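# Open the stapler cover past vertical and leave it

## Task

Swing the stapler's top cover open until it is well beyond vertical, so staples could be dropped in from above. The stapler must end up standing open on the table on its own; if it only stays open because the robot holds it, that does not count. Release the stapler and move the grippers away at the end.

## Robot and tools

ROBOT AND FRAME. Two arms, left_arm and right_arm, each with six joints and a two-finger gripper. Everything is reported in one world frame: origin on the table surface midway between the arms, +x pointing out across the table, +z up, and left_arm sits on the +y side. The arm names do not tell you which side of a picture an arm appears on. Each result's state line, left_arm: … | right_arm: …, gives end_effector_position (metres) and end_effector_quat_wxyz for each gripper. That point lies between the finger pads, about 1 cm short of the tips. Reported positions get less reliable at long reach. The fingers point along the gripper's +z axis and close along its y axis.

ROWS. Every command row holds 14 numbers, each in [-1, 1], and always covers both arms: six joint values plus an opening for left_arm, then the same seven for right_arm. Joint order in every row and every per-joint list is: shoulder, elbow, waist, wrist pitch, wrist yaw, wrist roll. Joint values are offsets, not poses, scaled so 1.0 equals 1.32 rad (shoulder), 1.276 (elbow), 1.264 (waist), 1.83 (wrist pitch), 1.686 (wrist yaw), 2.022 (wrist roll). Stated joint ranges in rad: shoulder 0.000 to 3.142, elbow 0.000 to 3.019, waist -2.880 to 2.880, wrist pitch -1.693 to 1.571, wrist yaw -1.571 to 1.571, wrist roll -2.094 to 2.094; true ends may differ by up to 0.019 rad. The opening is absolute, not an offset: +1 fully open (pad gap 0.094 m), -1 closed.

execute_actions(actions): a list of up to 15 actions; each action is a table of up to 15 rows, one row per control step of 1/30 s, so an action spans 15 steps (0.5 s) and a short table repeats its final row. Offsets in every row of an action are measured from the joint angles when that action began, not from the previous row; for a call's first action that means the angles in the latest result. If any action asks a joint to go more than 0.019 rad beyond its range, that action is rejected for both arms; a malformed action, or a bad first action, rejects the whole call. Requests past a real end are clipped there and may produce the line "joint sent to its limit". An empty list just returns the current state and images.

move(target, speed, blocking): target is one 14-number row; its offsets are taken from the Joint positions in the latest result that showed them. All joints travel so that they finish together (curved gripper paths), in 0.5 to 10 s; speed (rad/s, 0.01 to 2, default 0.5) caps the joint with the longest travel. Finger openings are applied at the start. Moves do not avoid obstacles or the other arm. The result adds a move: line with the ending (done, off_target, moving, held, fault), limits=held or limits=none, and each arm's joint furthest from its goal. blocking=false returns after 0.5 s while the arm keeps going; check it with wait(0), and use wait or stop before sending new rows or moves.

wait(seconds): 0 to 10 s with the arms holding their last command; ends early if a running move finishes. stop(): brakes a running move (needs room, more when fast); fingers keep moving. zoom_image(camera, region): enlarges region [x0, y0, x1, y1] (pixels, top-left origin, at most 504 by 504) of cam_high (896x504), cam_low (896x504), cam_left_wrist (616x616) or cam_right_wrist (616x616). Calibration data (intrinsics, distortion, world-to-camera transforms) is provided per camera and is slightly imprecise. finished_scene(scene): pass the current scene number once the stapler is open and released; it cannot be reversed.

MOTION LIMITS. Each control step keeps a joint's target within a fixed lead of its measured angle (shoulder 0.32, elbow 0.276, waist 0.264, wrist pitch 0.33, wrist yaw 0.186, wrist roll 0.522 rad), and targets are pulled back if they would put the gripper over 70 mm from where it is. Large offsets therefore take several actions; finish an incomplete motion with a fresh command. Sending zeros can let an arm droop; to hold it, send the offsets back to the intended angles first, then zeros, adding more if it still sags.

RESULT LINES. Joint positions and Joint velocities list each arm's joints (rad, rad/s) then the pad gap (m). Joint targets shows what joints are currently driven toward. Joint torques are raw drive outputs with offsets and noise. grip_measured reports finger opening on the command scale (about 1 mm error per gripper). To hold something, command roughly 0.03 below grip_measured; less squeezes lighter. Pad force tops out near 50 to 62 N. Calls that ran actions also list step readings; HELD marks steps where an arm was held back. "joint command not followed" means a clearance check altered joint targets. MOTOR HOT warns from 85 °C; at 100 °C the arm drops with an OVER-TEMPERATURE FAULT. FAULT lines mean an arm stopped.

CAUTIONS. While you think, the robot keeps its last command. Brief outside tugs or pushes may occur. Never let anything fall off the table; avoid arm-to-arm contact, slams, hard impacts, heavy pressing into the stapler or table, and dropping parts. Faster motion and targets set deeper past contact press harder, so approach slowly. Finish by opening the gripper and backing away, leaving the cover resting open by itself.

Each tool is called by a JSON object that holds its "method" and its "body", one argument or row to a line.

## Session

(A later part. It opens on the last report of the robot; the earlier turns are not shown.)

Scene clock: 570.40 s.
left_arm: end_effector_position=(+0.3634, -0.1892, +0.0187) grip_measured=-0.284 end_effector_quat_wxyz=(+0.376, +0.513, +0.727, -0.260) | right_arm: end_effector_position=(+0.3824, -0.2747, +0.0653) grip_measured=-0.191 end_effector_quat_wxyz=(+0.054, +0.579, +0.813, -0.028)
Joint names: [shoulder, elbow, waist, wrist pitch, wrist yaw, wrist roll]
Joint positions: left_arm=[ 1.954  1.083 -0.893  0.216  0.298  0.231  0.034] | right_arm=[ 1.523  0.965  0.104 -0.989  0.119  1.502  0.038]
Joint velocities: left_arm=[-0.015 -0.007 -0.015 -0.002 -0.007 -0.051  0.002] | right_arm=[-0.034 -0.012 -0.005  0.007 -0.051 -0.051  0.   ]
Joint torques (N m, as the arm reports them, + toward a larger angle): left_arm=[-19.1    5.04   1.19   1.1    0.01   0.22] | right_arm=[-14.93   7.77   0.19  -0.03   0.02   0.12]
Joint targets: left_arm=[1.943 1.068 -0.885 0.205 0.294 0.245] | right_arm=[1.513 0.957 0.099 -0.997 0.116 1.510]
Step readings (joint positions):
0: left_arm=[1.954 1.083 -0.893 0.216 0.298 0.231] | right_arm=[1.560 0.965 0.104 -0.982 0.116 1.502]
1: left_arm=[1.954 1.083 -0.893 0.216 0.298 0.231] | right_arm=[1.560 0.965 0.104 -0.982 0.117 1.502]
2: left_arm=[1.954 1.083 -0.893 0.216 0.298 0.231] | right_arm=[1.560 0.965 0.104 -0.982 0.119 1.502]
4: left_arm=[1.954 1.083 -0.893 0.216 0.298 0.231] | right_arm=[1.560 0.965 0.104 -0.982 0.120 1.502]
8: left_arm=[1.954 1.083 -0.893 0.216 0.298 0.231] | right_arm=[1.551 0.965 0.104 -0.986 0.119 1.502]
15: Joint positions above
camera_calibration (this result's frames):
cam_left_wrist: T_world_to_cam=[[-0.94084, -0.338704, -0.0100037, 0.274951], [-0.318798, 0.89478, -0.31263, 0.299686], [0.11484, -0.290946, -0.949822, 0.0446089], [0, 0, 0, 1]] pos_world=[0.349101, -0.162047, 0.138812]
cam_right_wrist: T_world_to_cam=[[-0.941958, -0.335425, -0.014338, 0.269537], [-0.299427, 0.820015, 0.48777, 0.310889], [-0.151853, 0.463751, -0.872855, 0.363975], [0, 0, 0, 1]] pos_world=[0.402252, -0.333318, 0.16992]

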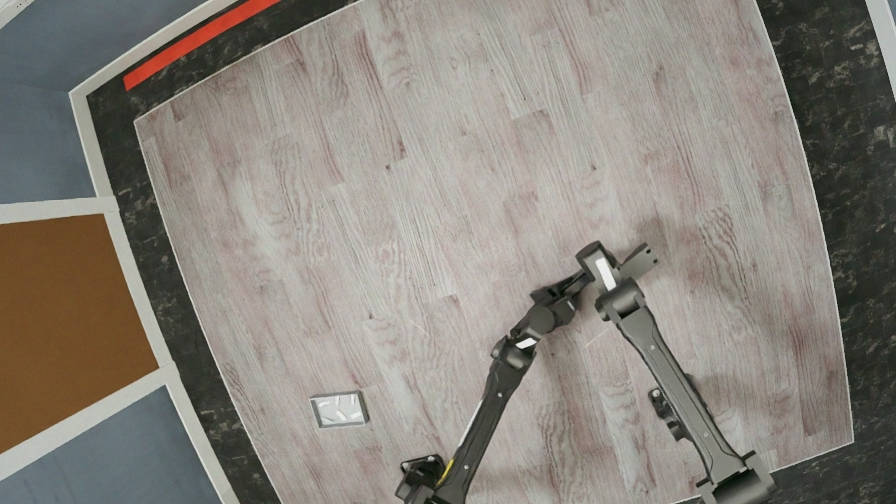

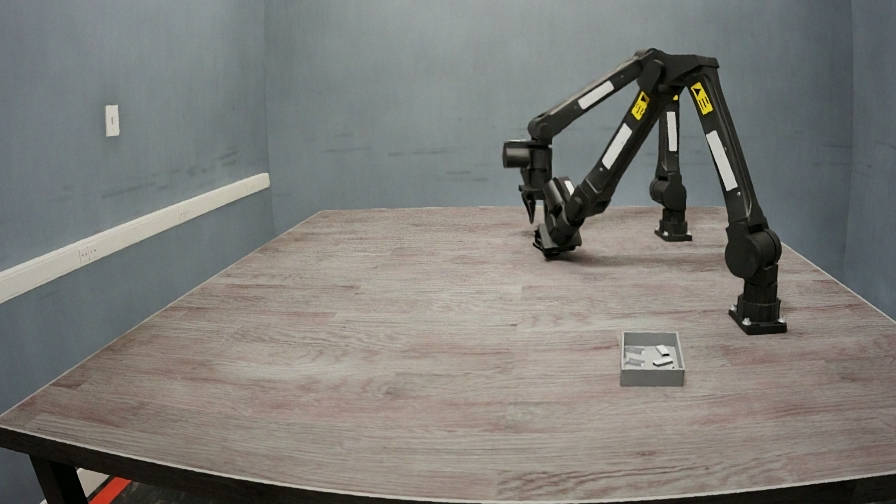

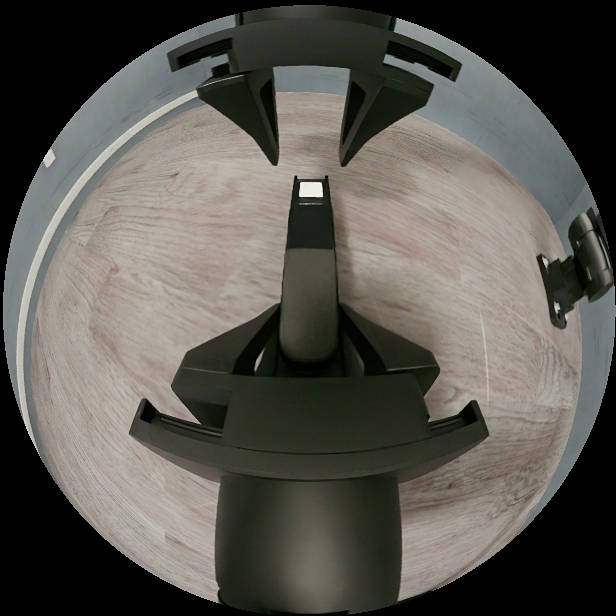

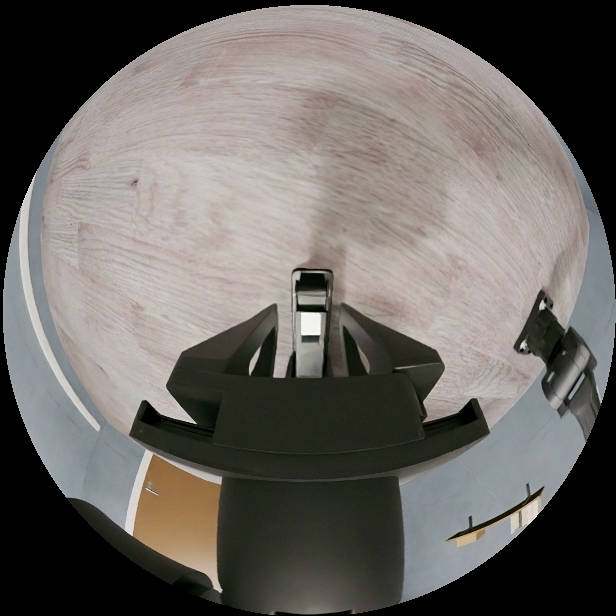

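{"method": "move", "body": {
  "target": [-0.0083,-0.0118,0.0063,-0.006,-0.002,0.007,-0.32, 0.0815,-0.0243,-0.0419,0.0230,-0.2782,-0.0366,-0.19],
  "speed": 0.5
}}

Scene clock: 576.30 s.
left_arm: end_effector_position=(+0.3634, -0.1892, +0.0187) grip_measured=-0.284 end_effector_quat_wxyz=(+0.376, +0.513, +0.727, -0.260) | right_arm: end_effector_position=(+0.3590, -0.2174, +0.0363) grip_measured=-0.191 end_effector_quat_wxyz=(-0.143, +0.566, +0.806, +0.099)
Joint names: [shoulder, elbow, waist, wrist pitch, wrist yaw, wrist roll]
Joint positions: left_arm=[ 1.954  1.083 -0.893  0.216  0.298  0.231  0.034] | right_arm=[ 1.603  0.94   0.06  -0.956 -0.347  1.438  0.038]
Joint velocities: left_arm=[ 0.005 -0.002 -0.005 -0.007  0.037  0.007 -0.001] | right_arm=[ 0.024 -0.007 -0.005 -0.012 -0.095 -0.051 -0.   ]
Joint torques (N m, as the arm reports them, + toward a larger angle): left_arm=[-18.88   5.09   1.05   1.08  -0.01   0.2 ] | right_arm=[-12.41   7.21  -0.12   0.47  -0.36  -0.05]
Joint targets: left_arm=[1.943 1.068 -0.885 0.205 0.294 0.245] | right_arm=[1.630 0.934 0.051 -0.947 -0.350 1.428]
move: off_target (right_arm); limits=none; left_arm: farthest joint: the elbow, 0.015 radians from its target (0.015 radians at the start); right_arm: farthest joint: the shoulder, 0.028 radians from its target (0.108 radians at the start)
camera_calibration (this result's frames):
cam_left_wrist: T_world_to_cam=[[-0.94084, -0.338704, -0.0100037, 0.274951], [-0.318798, 0.89478, -0.31263, 0.299686], [0.11484, -0.290946, -0.949822, 0.0446089], [0, 0, 0, 1]] pos_world=[0.349101, -0.162047, 0.138812]
cam_right_wrist: T_world_to_cam=[[-0.937765, -0.34727, 0.000186712, 0.261673], [-0.193282, 0.522383, 0.830517, 0.155749], [-0.288511, 0.778794, -0.556994, 0.414628], [0, 0, 0, 1]] pos_world=[0.395116, -0.313399, 0.101544]

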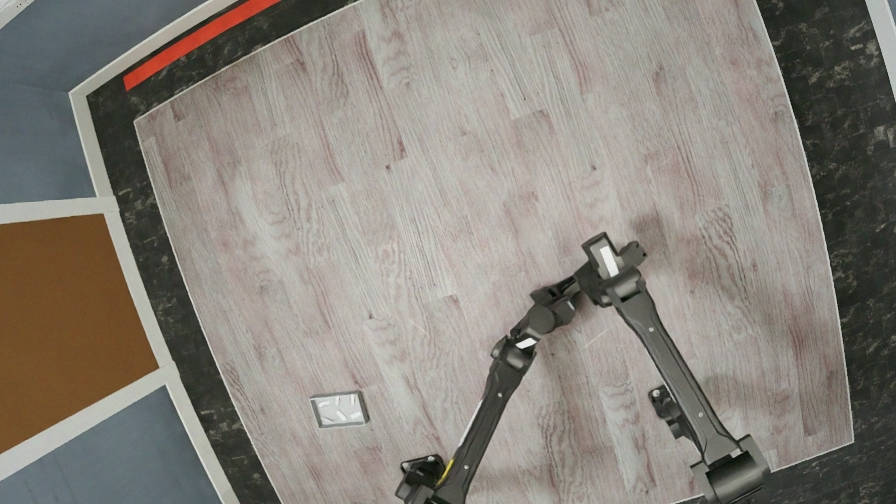

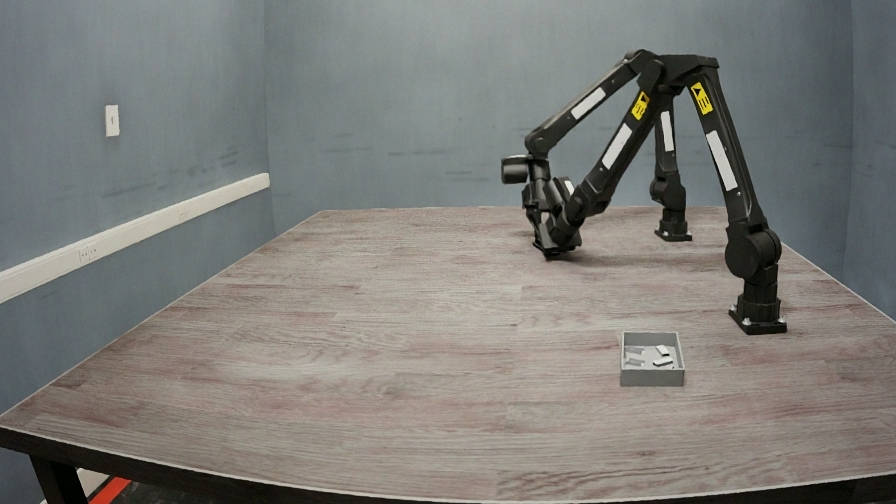

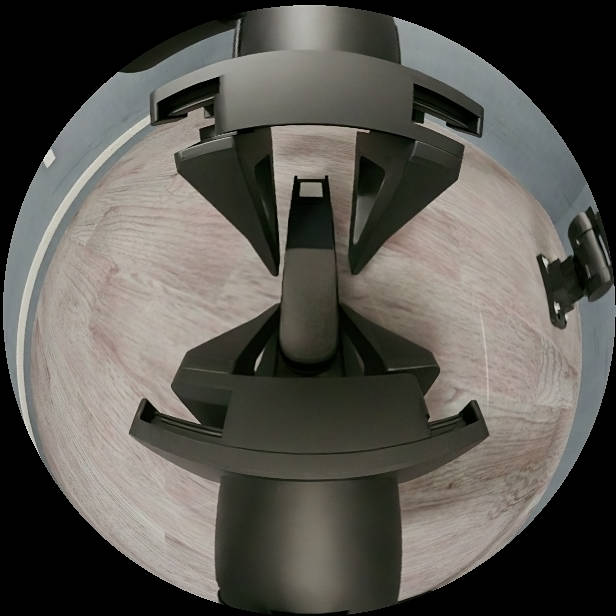

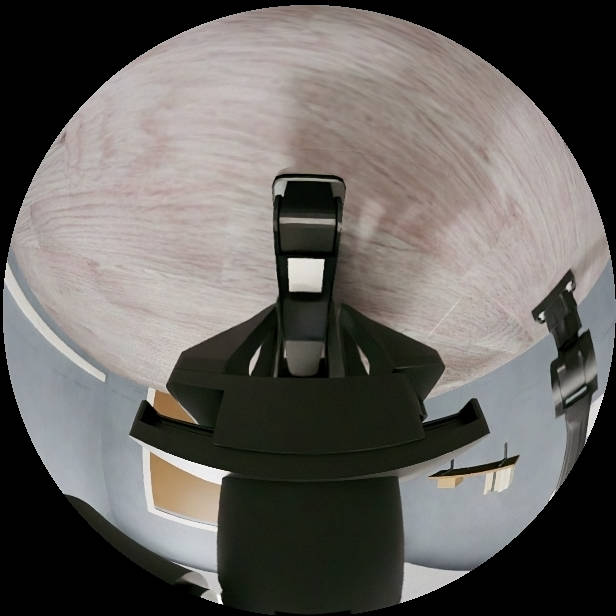

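{"method": "execute_actions", "body": {
  "actions": [
    [[-0.0083,-0.0118,0.0063,-0.006,-0.002,0.007,-0.32, 0.0205,-0.0047,-0.007,0.006,-0.002,-0.005,-0.19],[-0.0083,-0.0118,0.0063,-0.006,-0.002,0.007,-0.32, 0.0205,-0.0047,-0.007,0.0075,-0.002,-0.005,-0.25],[-0.0083,-0.0118,0.0063,-0.006,-0.002,0.007,-0.32, 0.0205,-0.0047,-0.007,0.009,-0.002,-0.005,-0.3],[-0.0083,-0.0118,0.0063,-0.006,-0.002,0.007,-0.32, 0.0205,-0.0047,-0.007,0.010,-0.002,-0.005,-0.35],[-0.0083,-0.0118,0.0063,-0.006,-0.002,0.007,-0.32, 0.0205,-0.0047,-0.007,0.011,-0.002,-0.005,-0.4],[-0.0083,-0.0118,0.0063,-0.006,-0.002,0.007,-0.32, 0.0205,-0.0047,-0.007,0.011,-0.002,-0.005,-0.44]]
  ]
}}

Scene clock: 583.77 s.
left_arm: end_effector_position=(+0.3634, -0.1892, +0.0187) grip_measured=-0.284 end_effector_quat_wxyz=(+0.376, +0.513, +0.727, -0.260) | right_arm: end_effector_position=(+0.3616, -0.2167, +0.0362) grip_measured=-0.439 end_effector_quat_wxyz=(-0.139, +0.565, +0.807, +0.103)
Joint names: [shoulder, elbow, waist, wrist pitch, wrist yaw, wrist roll]
Joint positions: left_arm=[ 1.954  1.083 -0.893  0.216  0.298  0.231  0.034] | right_arm=[ 1.603  0.94   0.06  -0.944 -0.347  1.436  0.026]
Joint velocities: left_arm=[-0.015  0.002 -0.005  0.002  0.022 -0.051  0.   ] | right_arm=[-0.005  0.002  0.005 -0.002  0.022 -0.022  0.001]
Joint torques (N m, as the arm reports them, + toward a larger angle): left_arm=[-18.98   5.01   1.12   1.04  -0.01   0.21] | right_arm=[-12.34   7.25  -0.06   0.48  -0.36  -0.06]
Joint targets: left_arm=[1.943 1.068 -0.885 0.205 0.294 0.245] | right_arm=[1.630 0.934 0.051 -0.936 -0.350 1.428]
Step readings (joint positions):
0: left_arm=[1.954 1.083 -0.893 0.216 0.298 0.231] | right_arm=[1.603 0.940 0.060 -0.956 -0.347 1.437]
1: left_arm=[1.954 1.083 -0.893 0.216 0.298 0.231] | right_arm=[1.603 0.940 0.060 -0.955 -0.347 1.437]
2: left_arm=[1.954 1.083 -0.893 0.216 0.298 0.231] | right_arm=[1.603 0.940 0.060 -0.954 -0.347 1.437]
4: left_arm=[1.954 1.083 -0.893 0.216 0.298 0.231] | right_arm=[1.603 0.940 0.060 -0.950 -0.347 1.437]
8: left_arm=[1.954 1.083 -0.893 0.216 0.298 0.231] | right_arm=[1.603 0.940 0.060 -0.945 -0.347 1.436]
15: Joint positions above
camera_calibration (this result's frames):
cam_left_wrist: T_world_to_cam=[[-0.94084, -0.338704, -0.0100037, 0.274951], [-0.318798, 0.89478, -0.31263, 0.299686], [0.11484, -0.290946, -0.949822, 0.0446089], [0, 0, 0, 1]] pos_world=[0.349101, -0.162047, 0.138812]
cam_right_wrist: T_world_to_cam=[[-0.937331, -0.348246, -0.0115974, 0.264411], [-0.20334, 0.51967, 0.829817, 0.159066], [-0.282954, 0.780172, -0.557915, 0.413145], [0, 0, 0, 1]] pos_world=[0.397087, -0.312906, 0.101571]

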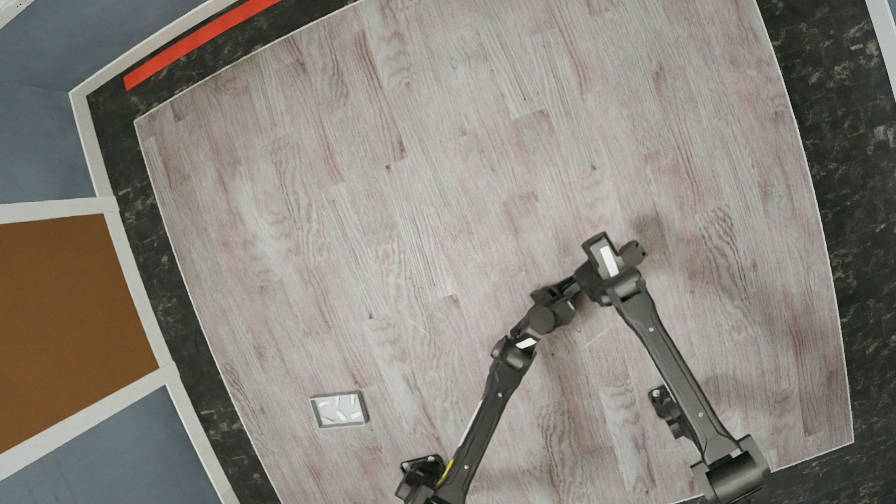

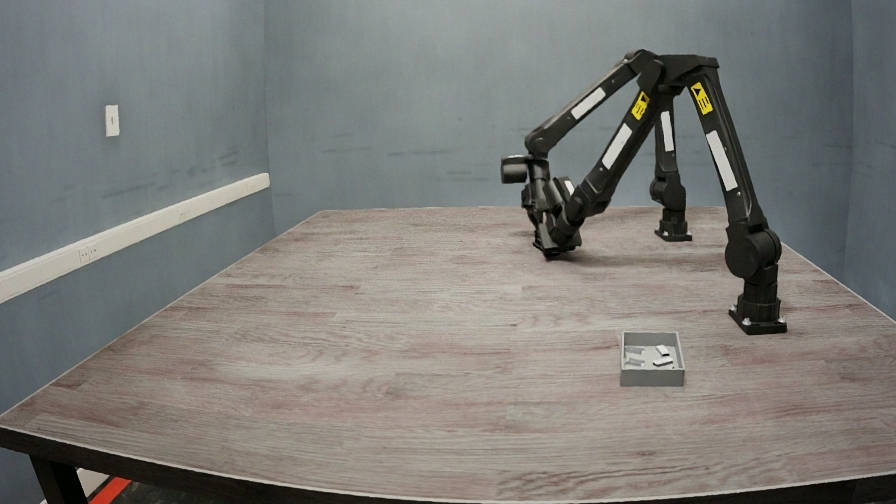

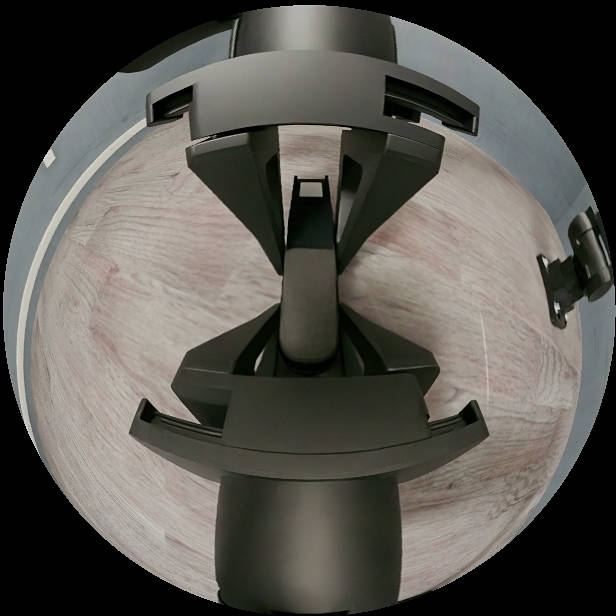

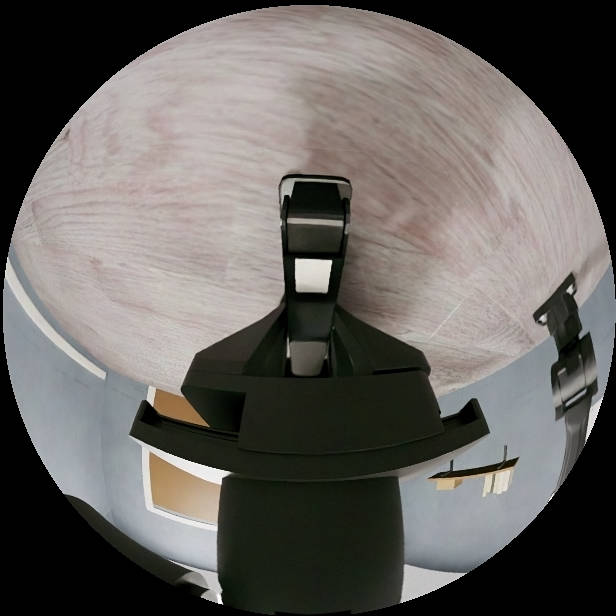

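{"method": "execute_actions", "body": {
  "actions": [
    [[-0.0083,-0.0118,0.0063,-0.006,-0.002,0.007,-0.32, 0.0205,-0.0047,-0.007,0.0044,-0.002,-0.004,-0.47],[-0.0083,-0.0118,0.0063,-0.006,-0.002,0.007,-0.32, 0.0205,-0.0047,-0.007,0.0044,-0.002,-0.004,-0.5],[-0.0083,-0.0118,0.0063,-0.006,-0.002,0.007,-0.32, 0.0205,-0.0047,-0.007,0.0044,-0.002,-0.004,-0.52],[-0.0083,-0.0118,0.0063,-0.006,-0.002,0.007,-0.32, 0.0205,-0.0047,-0.007,0.0044,-0.002,-0.004,-0.54],[-0.0083,-0.0118,0.0063,-0.006,-0.002,0.007,-0.32, 0.0205,-0.0047,-0.007,0.0044,-0.002,-0.004,-0.56],[-0.0083,-0.0118,0.0063,-0.006,-0.002,0.007,-0.32, 0.0205,-0.0047,-0.007,0.0044,-0.002,-0.004,-0.58]]
  ]
}}

Scene clock: 586.87 s.
left_arm: end_effector_position=(+0.3634, -0.1891, +0.0187) grip_measured=-0.284 end_effector_quat_wxyz=(+0.376, +0.513, +0.727, -0.260) | right_arm: end_effector_position=(+0.3614, -0.2167, +0.0362) grip_measured=-0.529 end_effector_quat_wxyz=(-0.140, +0.568, +0.805, +0.103)
Joint names: [shoulder, elbow, waist, wrist pitch, wrist yaw, wrist roll]
Joint positions: left_arm=[ 1.954  1.083 -0.893  0.216  0.297  0.231  0.034] | right_arm=[ 1.603  0.94   0.059 -0.944 -0.348  1.443  0.022]
Joint velocities: left_arm=[-0.005 -0.002 -0.005 -0.007 -0.022 -0.037  0.001] | right_arm=[-0.005 -0.002 -0.015 -0.017  0.037  0.037 -0.   ]
Joint torques (N m, as the arm reports them, + toward a larger angle): left_arm=[-18.87   5.06   1.18   1.     0.01   0.22] | right_arm=[-12.38   7.28  -0.02   0.46  -0.3   -0.13]
Joint targets: left_arm=[1.943 1.068 -0.885 0.205 0.294 0.245] | right_arm=[1.630 0.934 0.051 -0.936 -0.350 1.428]
Step readings (joint positions):
0: left_arm=[1.954 1.083 -0.893 0.216 0.298 0.231] | right_arm=[1.603 0.940 0.060 -0.944 -0.347 1.436]
1: left_arm=[1.954 1.083 -0.893 0.216 0.298 0.231] | right_arm=[1.603 0.940 0.060 -0.944 -0.347 1.436]
2: left_arm=[1.954 1.083 -0.893 0.216 0.298 0.231] | right_arm=[1.603 0.940 0.060 -0.944 -0.347 1.436]
4: left_arm=[1.954 1.083 -0.893 0.216 0.297 0.231] | right_arm=[1.603 0.940 0.060 -0.944 -0.348 1.439]
8: left_arm=[1.954 1.083 -0.893 0.216 0.297 0.231] | right_arm=[1.603 0.940 0.059 -0.944 -0.348 1.443]
15: Joint positions above
camera_calibration (this result's frames):
cam_left_wrist: T_world_to_cam=[[-0.940736, -0.338987, -0.0102199, 0.274927], [-0.319014, 0.894731, -0.312548, 0.299742], [0.115094, -0.290765, -0.949847, 0.0445423], [0, 0, 0, 1]] pos_world=[0.349129, -0.16204, 0.138802]
cam_right_wrist: T_world_to_cam=[[-0.939739, -0.341774, -0.00906806, 0.266452], [-0.197318, 0.520502, 0.830749, 0.156989], [-0.279208, 0.782476, -0.556574, 0.412134], [0, 0, 0, 1]] pos_world=[0.396443, -0.313132, 0.101381]

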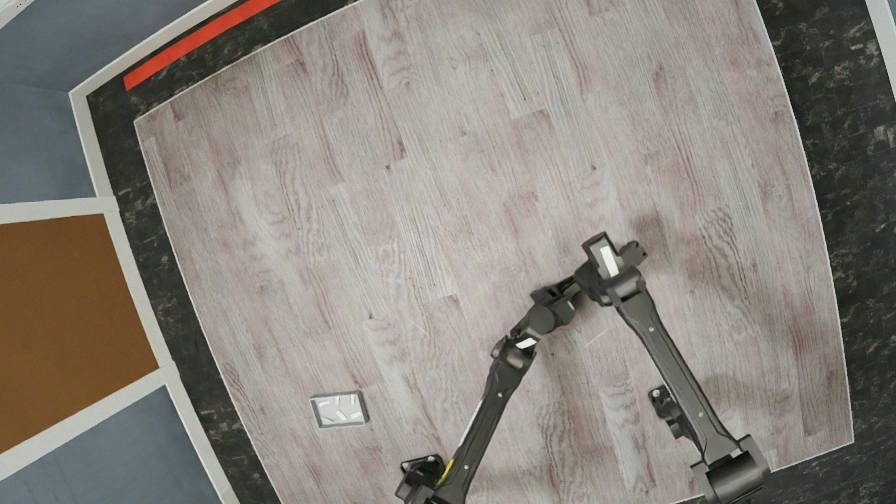

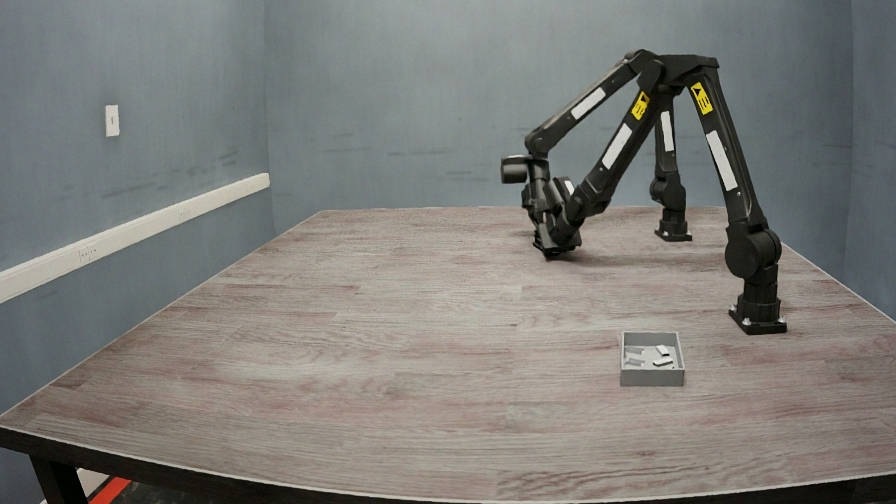

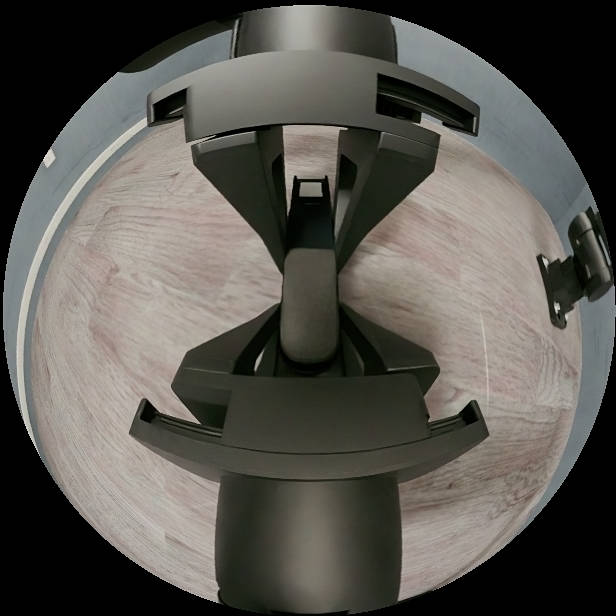

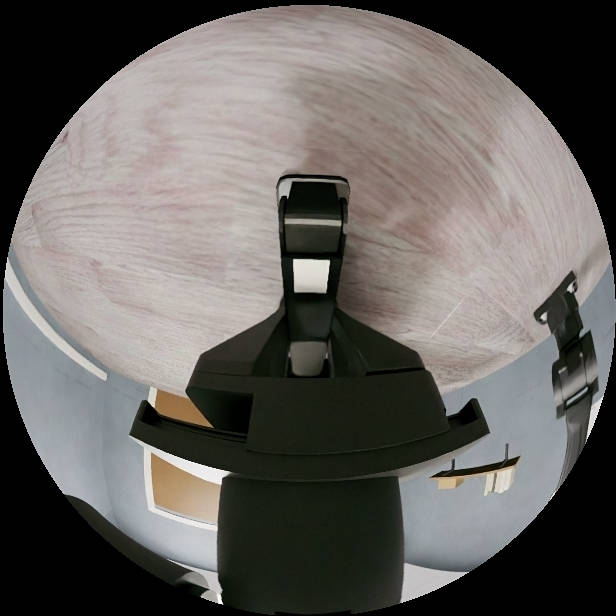

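{"method": "move", "body": {
  "target": [-0.0083,-0.0118,0.0063,-0.006,-0.002,0.007,-0.32, 0.0320,0.0310,-0.0388,-0.0269,-0.0593,-0.0318,-0.565],
  "speed": 0.15
}}

Scene clock: 610.50 s.
left_arm: end_effector_position=(+0.3634, -0.1891, +0.0187) grip_measured=-0.284 end_effector_quat_wxyz=(+0.377, +0.515, +0.726, -0.259) | right_arm: end_effector_position=(+0.3606, -0.2173, +0.0420) grip_measured=-0.529 end_effector_quat_wxyz=(-0.181, +0.566, +0.794, +0.131)
Joint names: [shoulder, elbow, waist, wrist pitch, wrist yaw, wrist roll]
Joint positions: left_arm=[ 1.954  1.083 -0.893  0.216  0.297  0.236  0.034] | right_arm=[ 1.613  0.949  0.018 -0.976 -0.446  1.403  0.022]
Joint velocities: left_arm=[-0.005  0.002 -0.015  0.002 -0.051 -0.007 -0.001] | right_arm=[-0.005 -0.002 -0.024 -0.002 -0.022  0.007 -0.001]
Joint torques (N m, as the arm reports them, + toward a larger angle): left_arm=[-19.     5.04   1.24   1.05   0.01   0.14] | right_arm=[-12.02  10.32  -0.01  -0.54  -0.38  -0.23]
Joint targets: left_arm=[1.943 1.068 -0.885 0.205 0.294 0.245] | right_arm=[1.645 0.979 0.010 -0.993 -0.448 1.379]
move: off_target (right_arm); limits=none; left_arm: farthest joint: the elbow, 0.015 radians from its target (0.015 radians at the start); right_arm: farthest joint: the shoulder, 0.032 radians from its target (0.042 radians at the start)
camera_calibration (this result's frames):
cam_left_wrist: T_world_to_cam=[[-0.941806, -0.335829, -0.0148704, 0.276001], [-0.314665, 0.896288, -0.312495, 0.298455], [0.118273, -0.289631, -0.949803, 0.0436006], [0, 0, 0, 1]] pos_world=[0.348695, -0.162184, 0.138782]
cam_right_wrist: T_world_to_cam=[[-0.942979, -0.33279, -0.0063923, 0.268487], [-0.161647, 0.441081, 0.88279, 0.1201], [-0.290964, 0.833486, -0.469725, 0.42729], [0, 0, 0, 1]] pos_world=[0.396917, -0.319765, 0.0964022]

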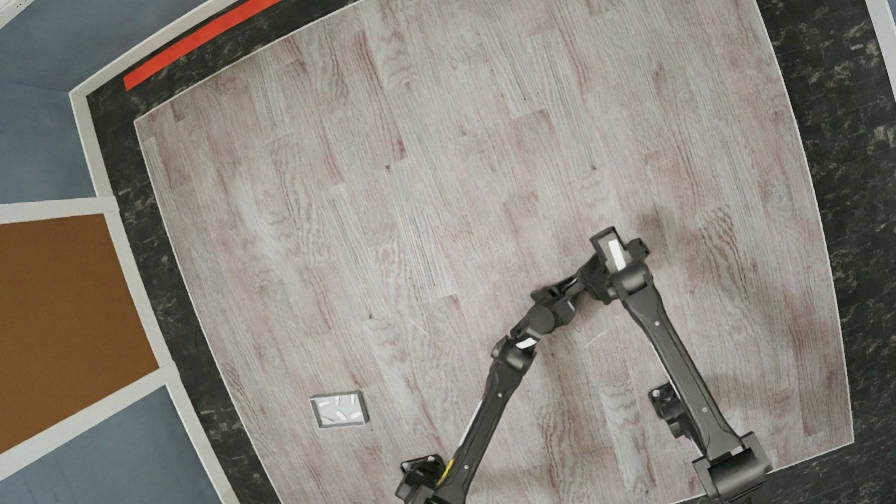

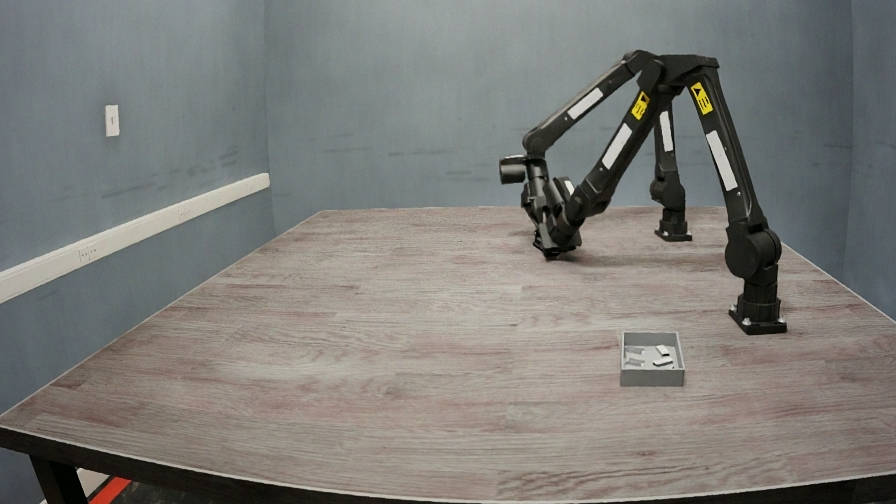

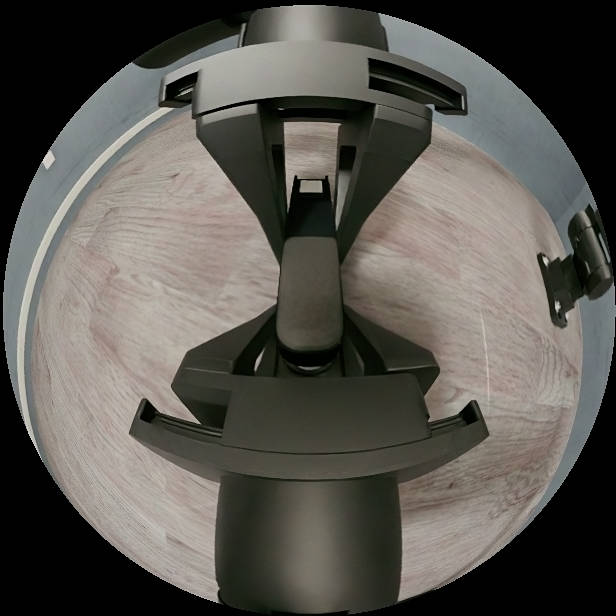

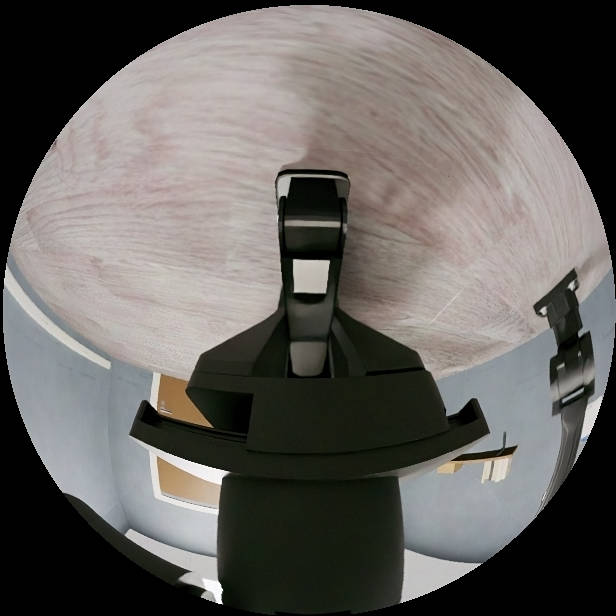

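{"method": "execute_actions", "body": {
  "actions": []
}}

Scene clock: 622.50 s.
left_arm: end_effector_position=(+0.3634, -0.1891, +0.0187) grip_measured=-0.284 end_effector_quat_wxyz=(+0.377, +0.515, +0.726, -0.259) | right_arm: end_effector_position=(+0.3606, -0.2173, +0.0420) grip_measured=-0.529 end_effector_quat_wxyz=(-0.181, +0.566, +0.794, +0.131)
Joint names: [shoulder, elbow, waist, wrist pitch, wrist yaw, wrist roll]
Joint positions: left_arm=[ 1.954  1.083 -0.893  0.216  0.297  0.236  0.034] | right_arm=[ 1.613  0.949  0.018 -0.976 -0.446  1.403  0.022]
Joint velocities: left_arm=[-0.005  0.007 -0.005  0.012  0.022 -0.022 -0.001] | right_arm=[ 0.005  0.002  0.005  0.002 -0.007  0.022  0.001]
Joint torques (N m, as the arm reports them, + toward a larger angle): left_arm=[-18.76   5.06   1.04   1.05   0.01   0.17] | right_arm=[-12.01  10.33  -0.05  -0.55  -0.38  -0.23]
Joint targets: left_arm=[1.943 1.068 -0.885 0.205 0.294 0.245] | right_arm=[1.645 0.979 0.010 -0.993 -0.448 1.379]
camera_calibration (this result's frames):
cam_left_wrist: T_world_to_cam=[[-0.941806, -0.335829, -0.0148704, 0.276001], [-0.314665, 0.896288, -0.312495, 0.298455], [0.118273, -0.289631, -0.949803, 0.0436006], [0, 0, 0, 1]] pos_world=[0.348695, -0.162184, 0.138782]
cam_right_wrist: T_world_to_cam=[[-0.942979, -0.33279, -0.0063923, 0.268487], [-0.161647, 0.441081, 0.88279, 0.1201], [-0.290964, 0.833486, -0.469725, 0.42729], [0, 0, 0, 1]] pos_world=[0.396917, -0.319765, 0.0964022]

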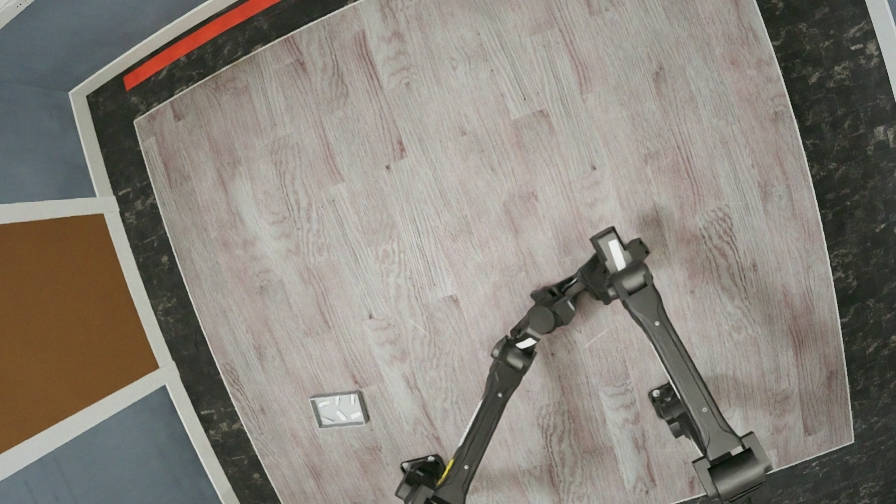

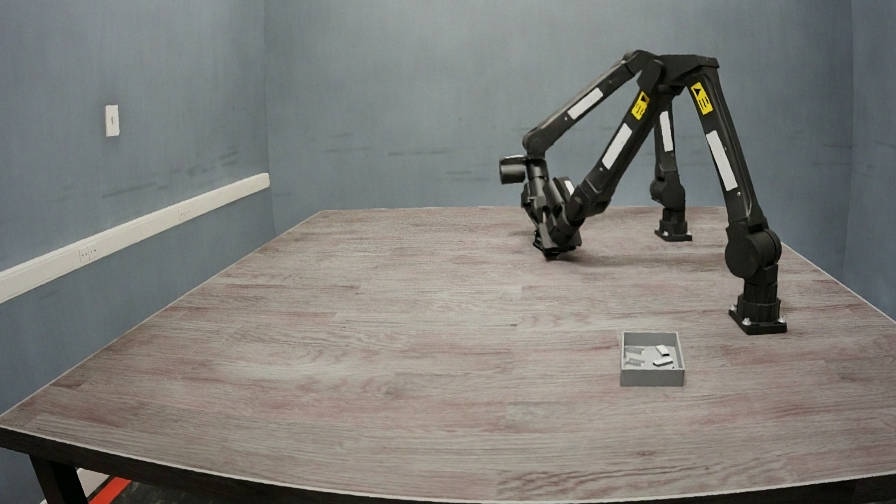

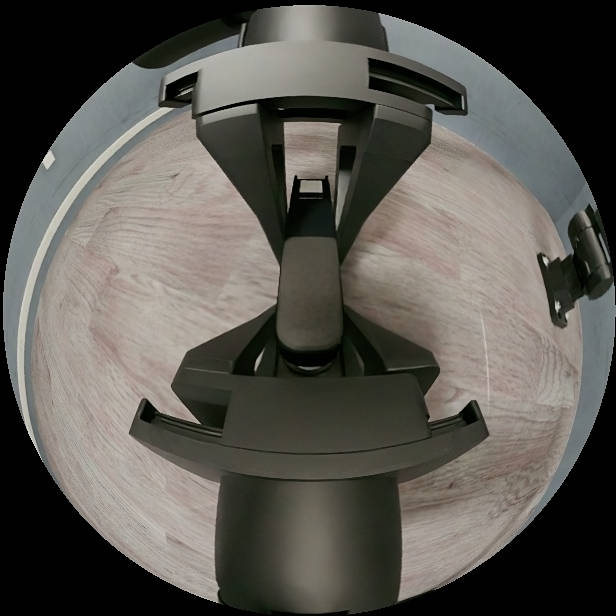

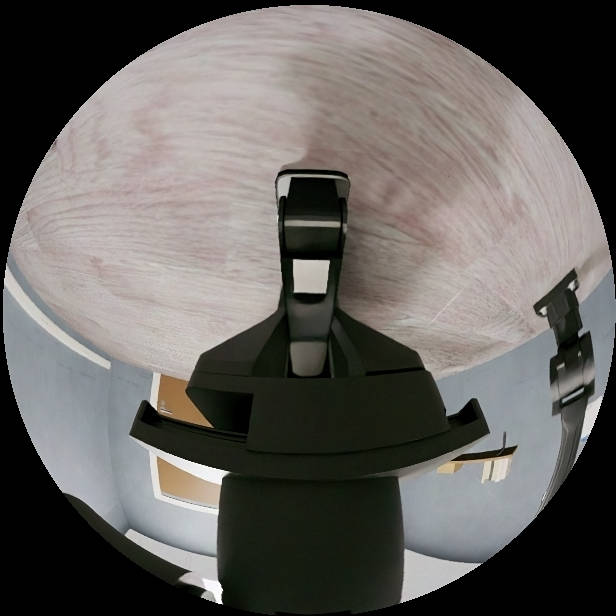

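{"method": "move", "body": {
  "target": [-0.0083,-0.0118,0.0063,-0.006,-0.002,0.0045,-0.32,0.0533,0.0531,-0.0638,-0.0568,-0.0991,-0.0682,-0.565],
  "speed": 0.25
}}

Scene clock: 640.73 s.
left_arm: end_effector_position=(+0.3630, -0.1893, +0.0188) grip_measured=-0.284 end_effector_quat_wxyz=(+0.376, +0.516, +0.725, -0.259) | right_arm: end_effector_position=(+0.3610, -0.2198, +0.0532) grip_measured=-0.529 end_effector_quat_wxyz=(-0.255, +0.551, +0.774, +0.180)
Joint names: [shoulder, elbow, waist, wrist pitch, wrist yaw, wrist roll]
Joint positions: left_arm=[ 1.954  1.083 -0.893  0.216  0.3    0.238  0.034] | right_arm=[ 1.653  0.981 -0.053 -1.064 -0.617  1.295  0.022]
Joint velocities: left_arm=[-0.015  0.007 -0.005  0.027 -0.066 -0.051  0.   ] | right_arm=[-0.005  0.002 -0.005 -0.007 -0.066 -0.037  0.   ]
Joint torques (N m, as the arm reports them, + toward a larger angle): left_arm=[-19.13   5.03   1.23   1.04  -0.14   0.15] | right_arm=[-12.68  10.54  -0.16  -0.65  -0.3   -0.29]
Joint targets: left_arm=[1.943 1.068 -0.885 0.205 0.294 0.245] | right_arm=[1.684 1.016 -0.062 -1.080 -0.614 1.265]
move: off_target (right_arm); limits=none; left_arm: farthest joint: the elbow, 0.015 radians from its target (0.015 radians at the start); right_arm: farthest joint: the elbow, 0.036 radians from its target (0.068 radians at the start)
camera_calibration (this result's frames):
cam_left_wrist: T_world_to_cam=[[-0.942881, -0.332795, -0.01491, 0.27652], [-0.311697, 0.89713, -0.313054, 0.297634], [0.117559, -0.290525, -0.949618, 0.0437518], [0, 0, 0, 1]] pos_world=[0.348354, -0.162281, 0.138846]
cam_right_wrist: T_world_to_cam=[[-0.942647, -0.333787, -0.00191395, 0.267577], [-0.101931, 0.282394, 0.953868, 0.0511208], [-0.317848, 0.899355, -0.300221, 0.449883], [0, 0, 0, 1]] pos_world=[0.400436, -0.329727, 0.0868138]

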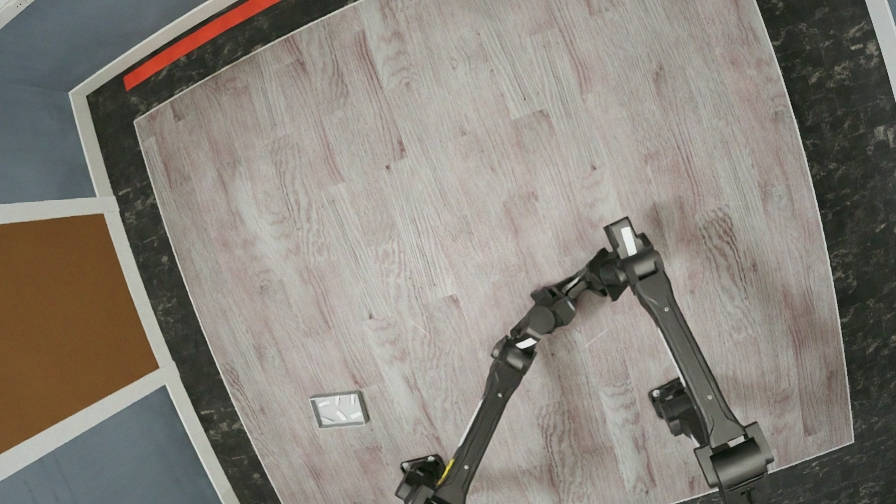

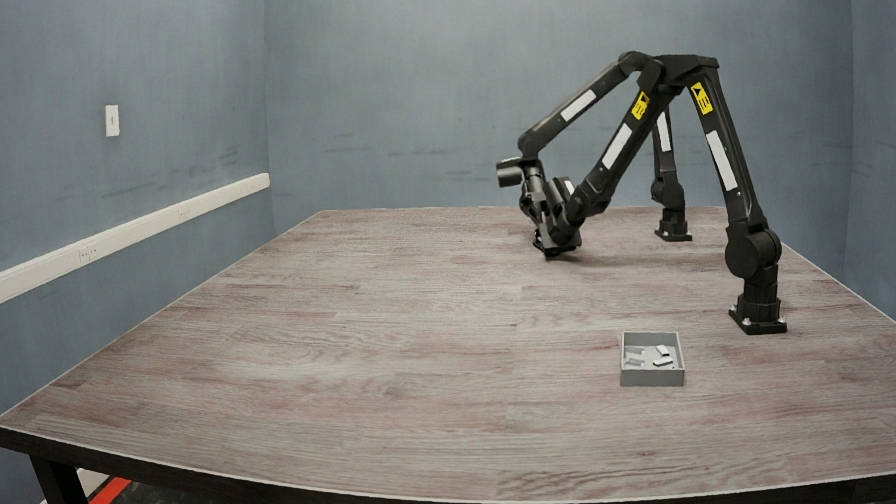

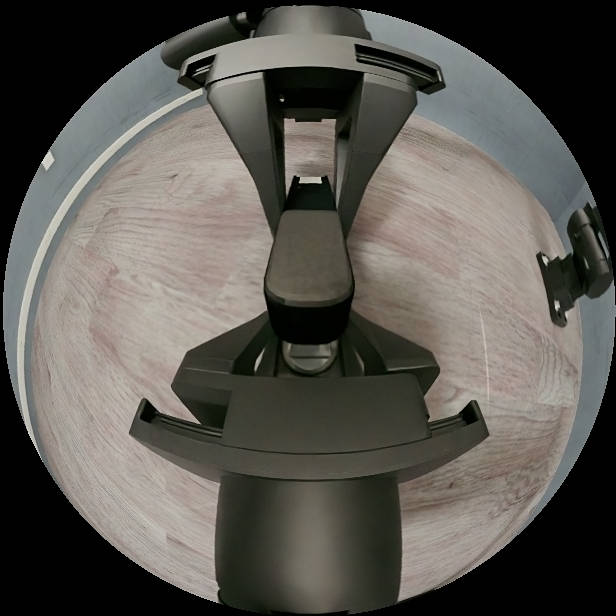

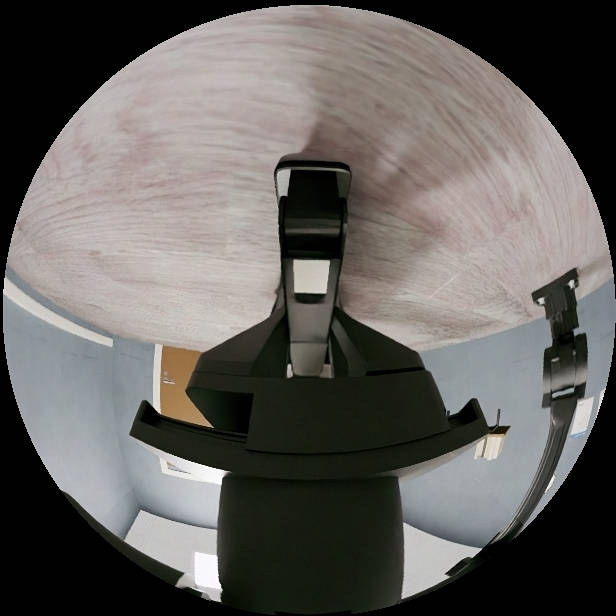

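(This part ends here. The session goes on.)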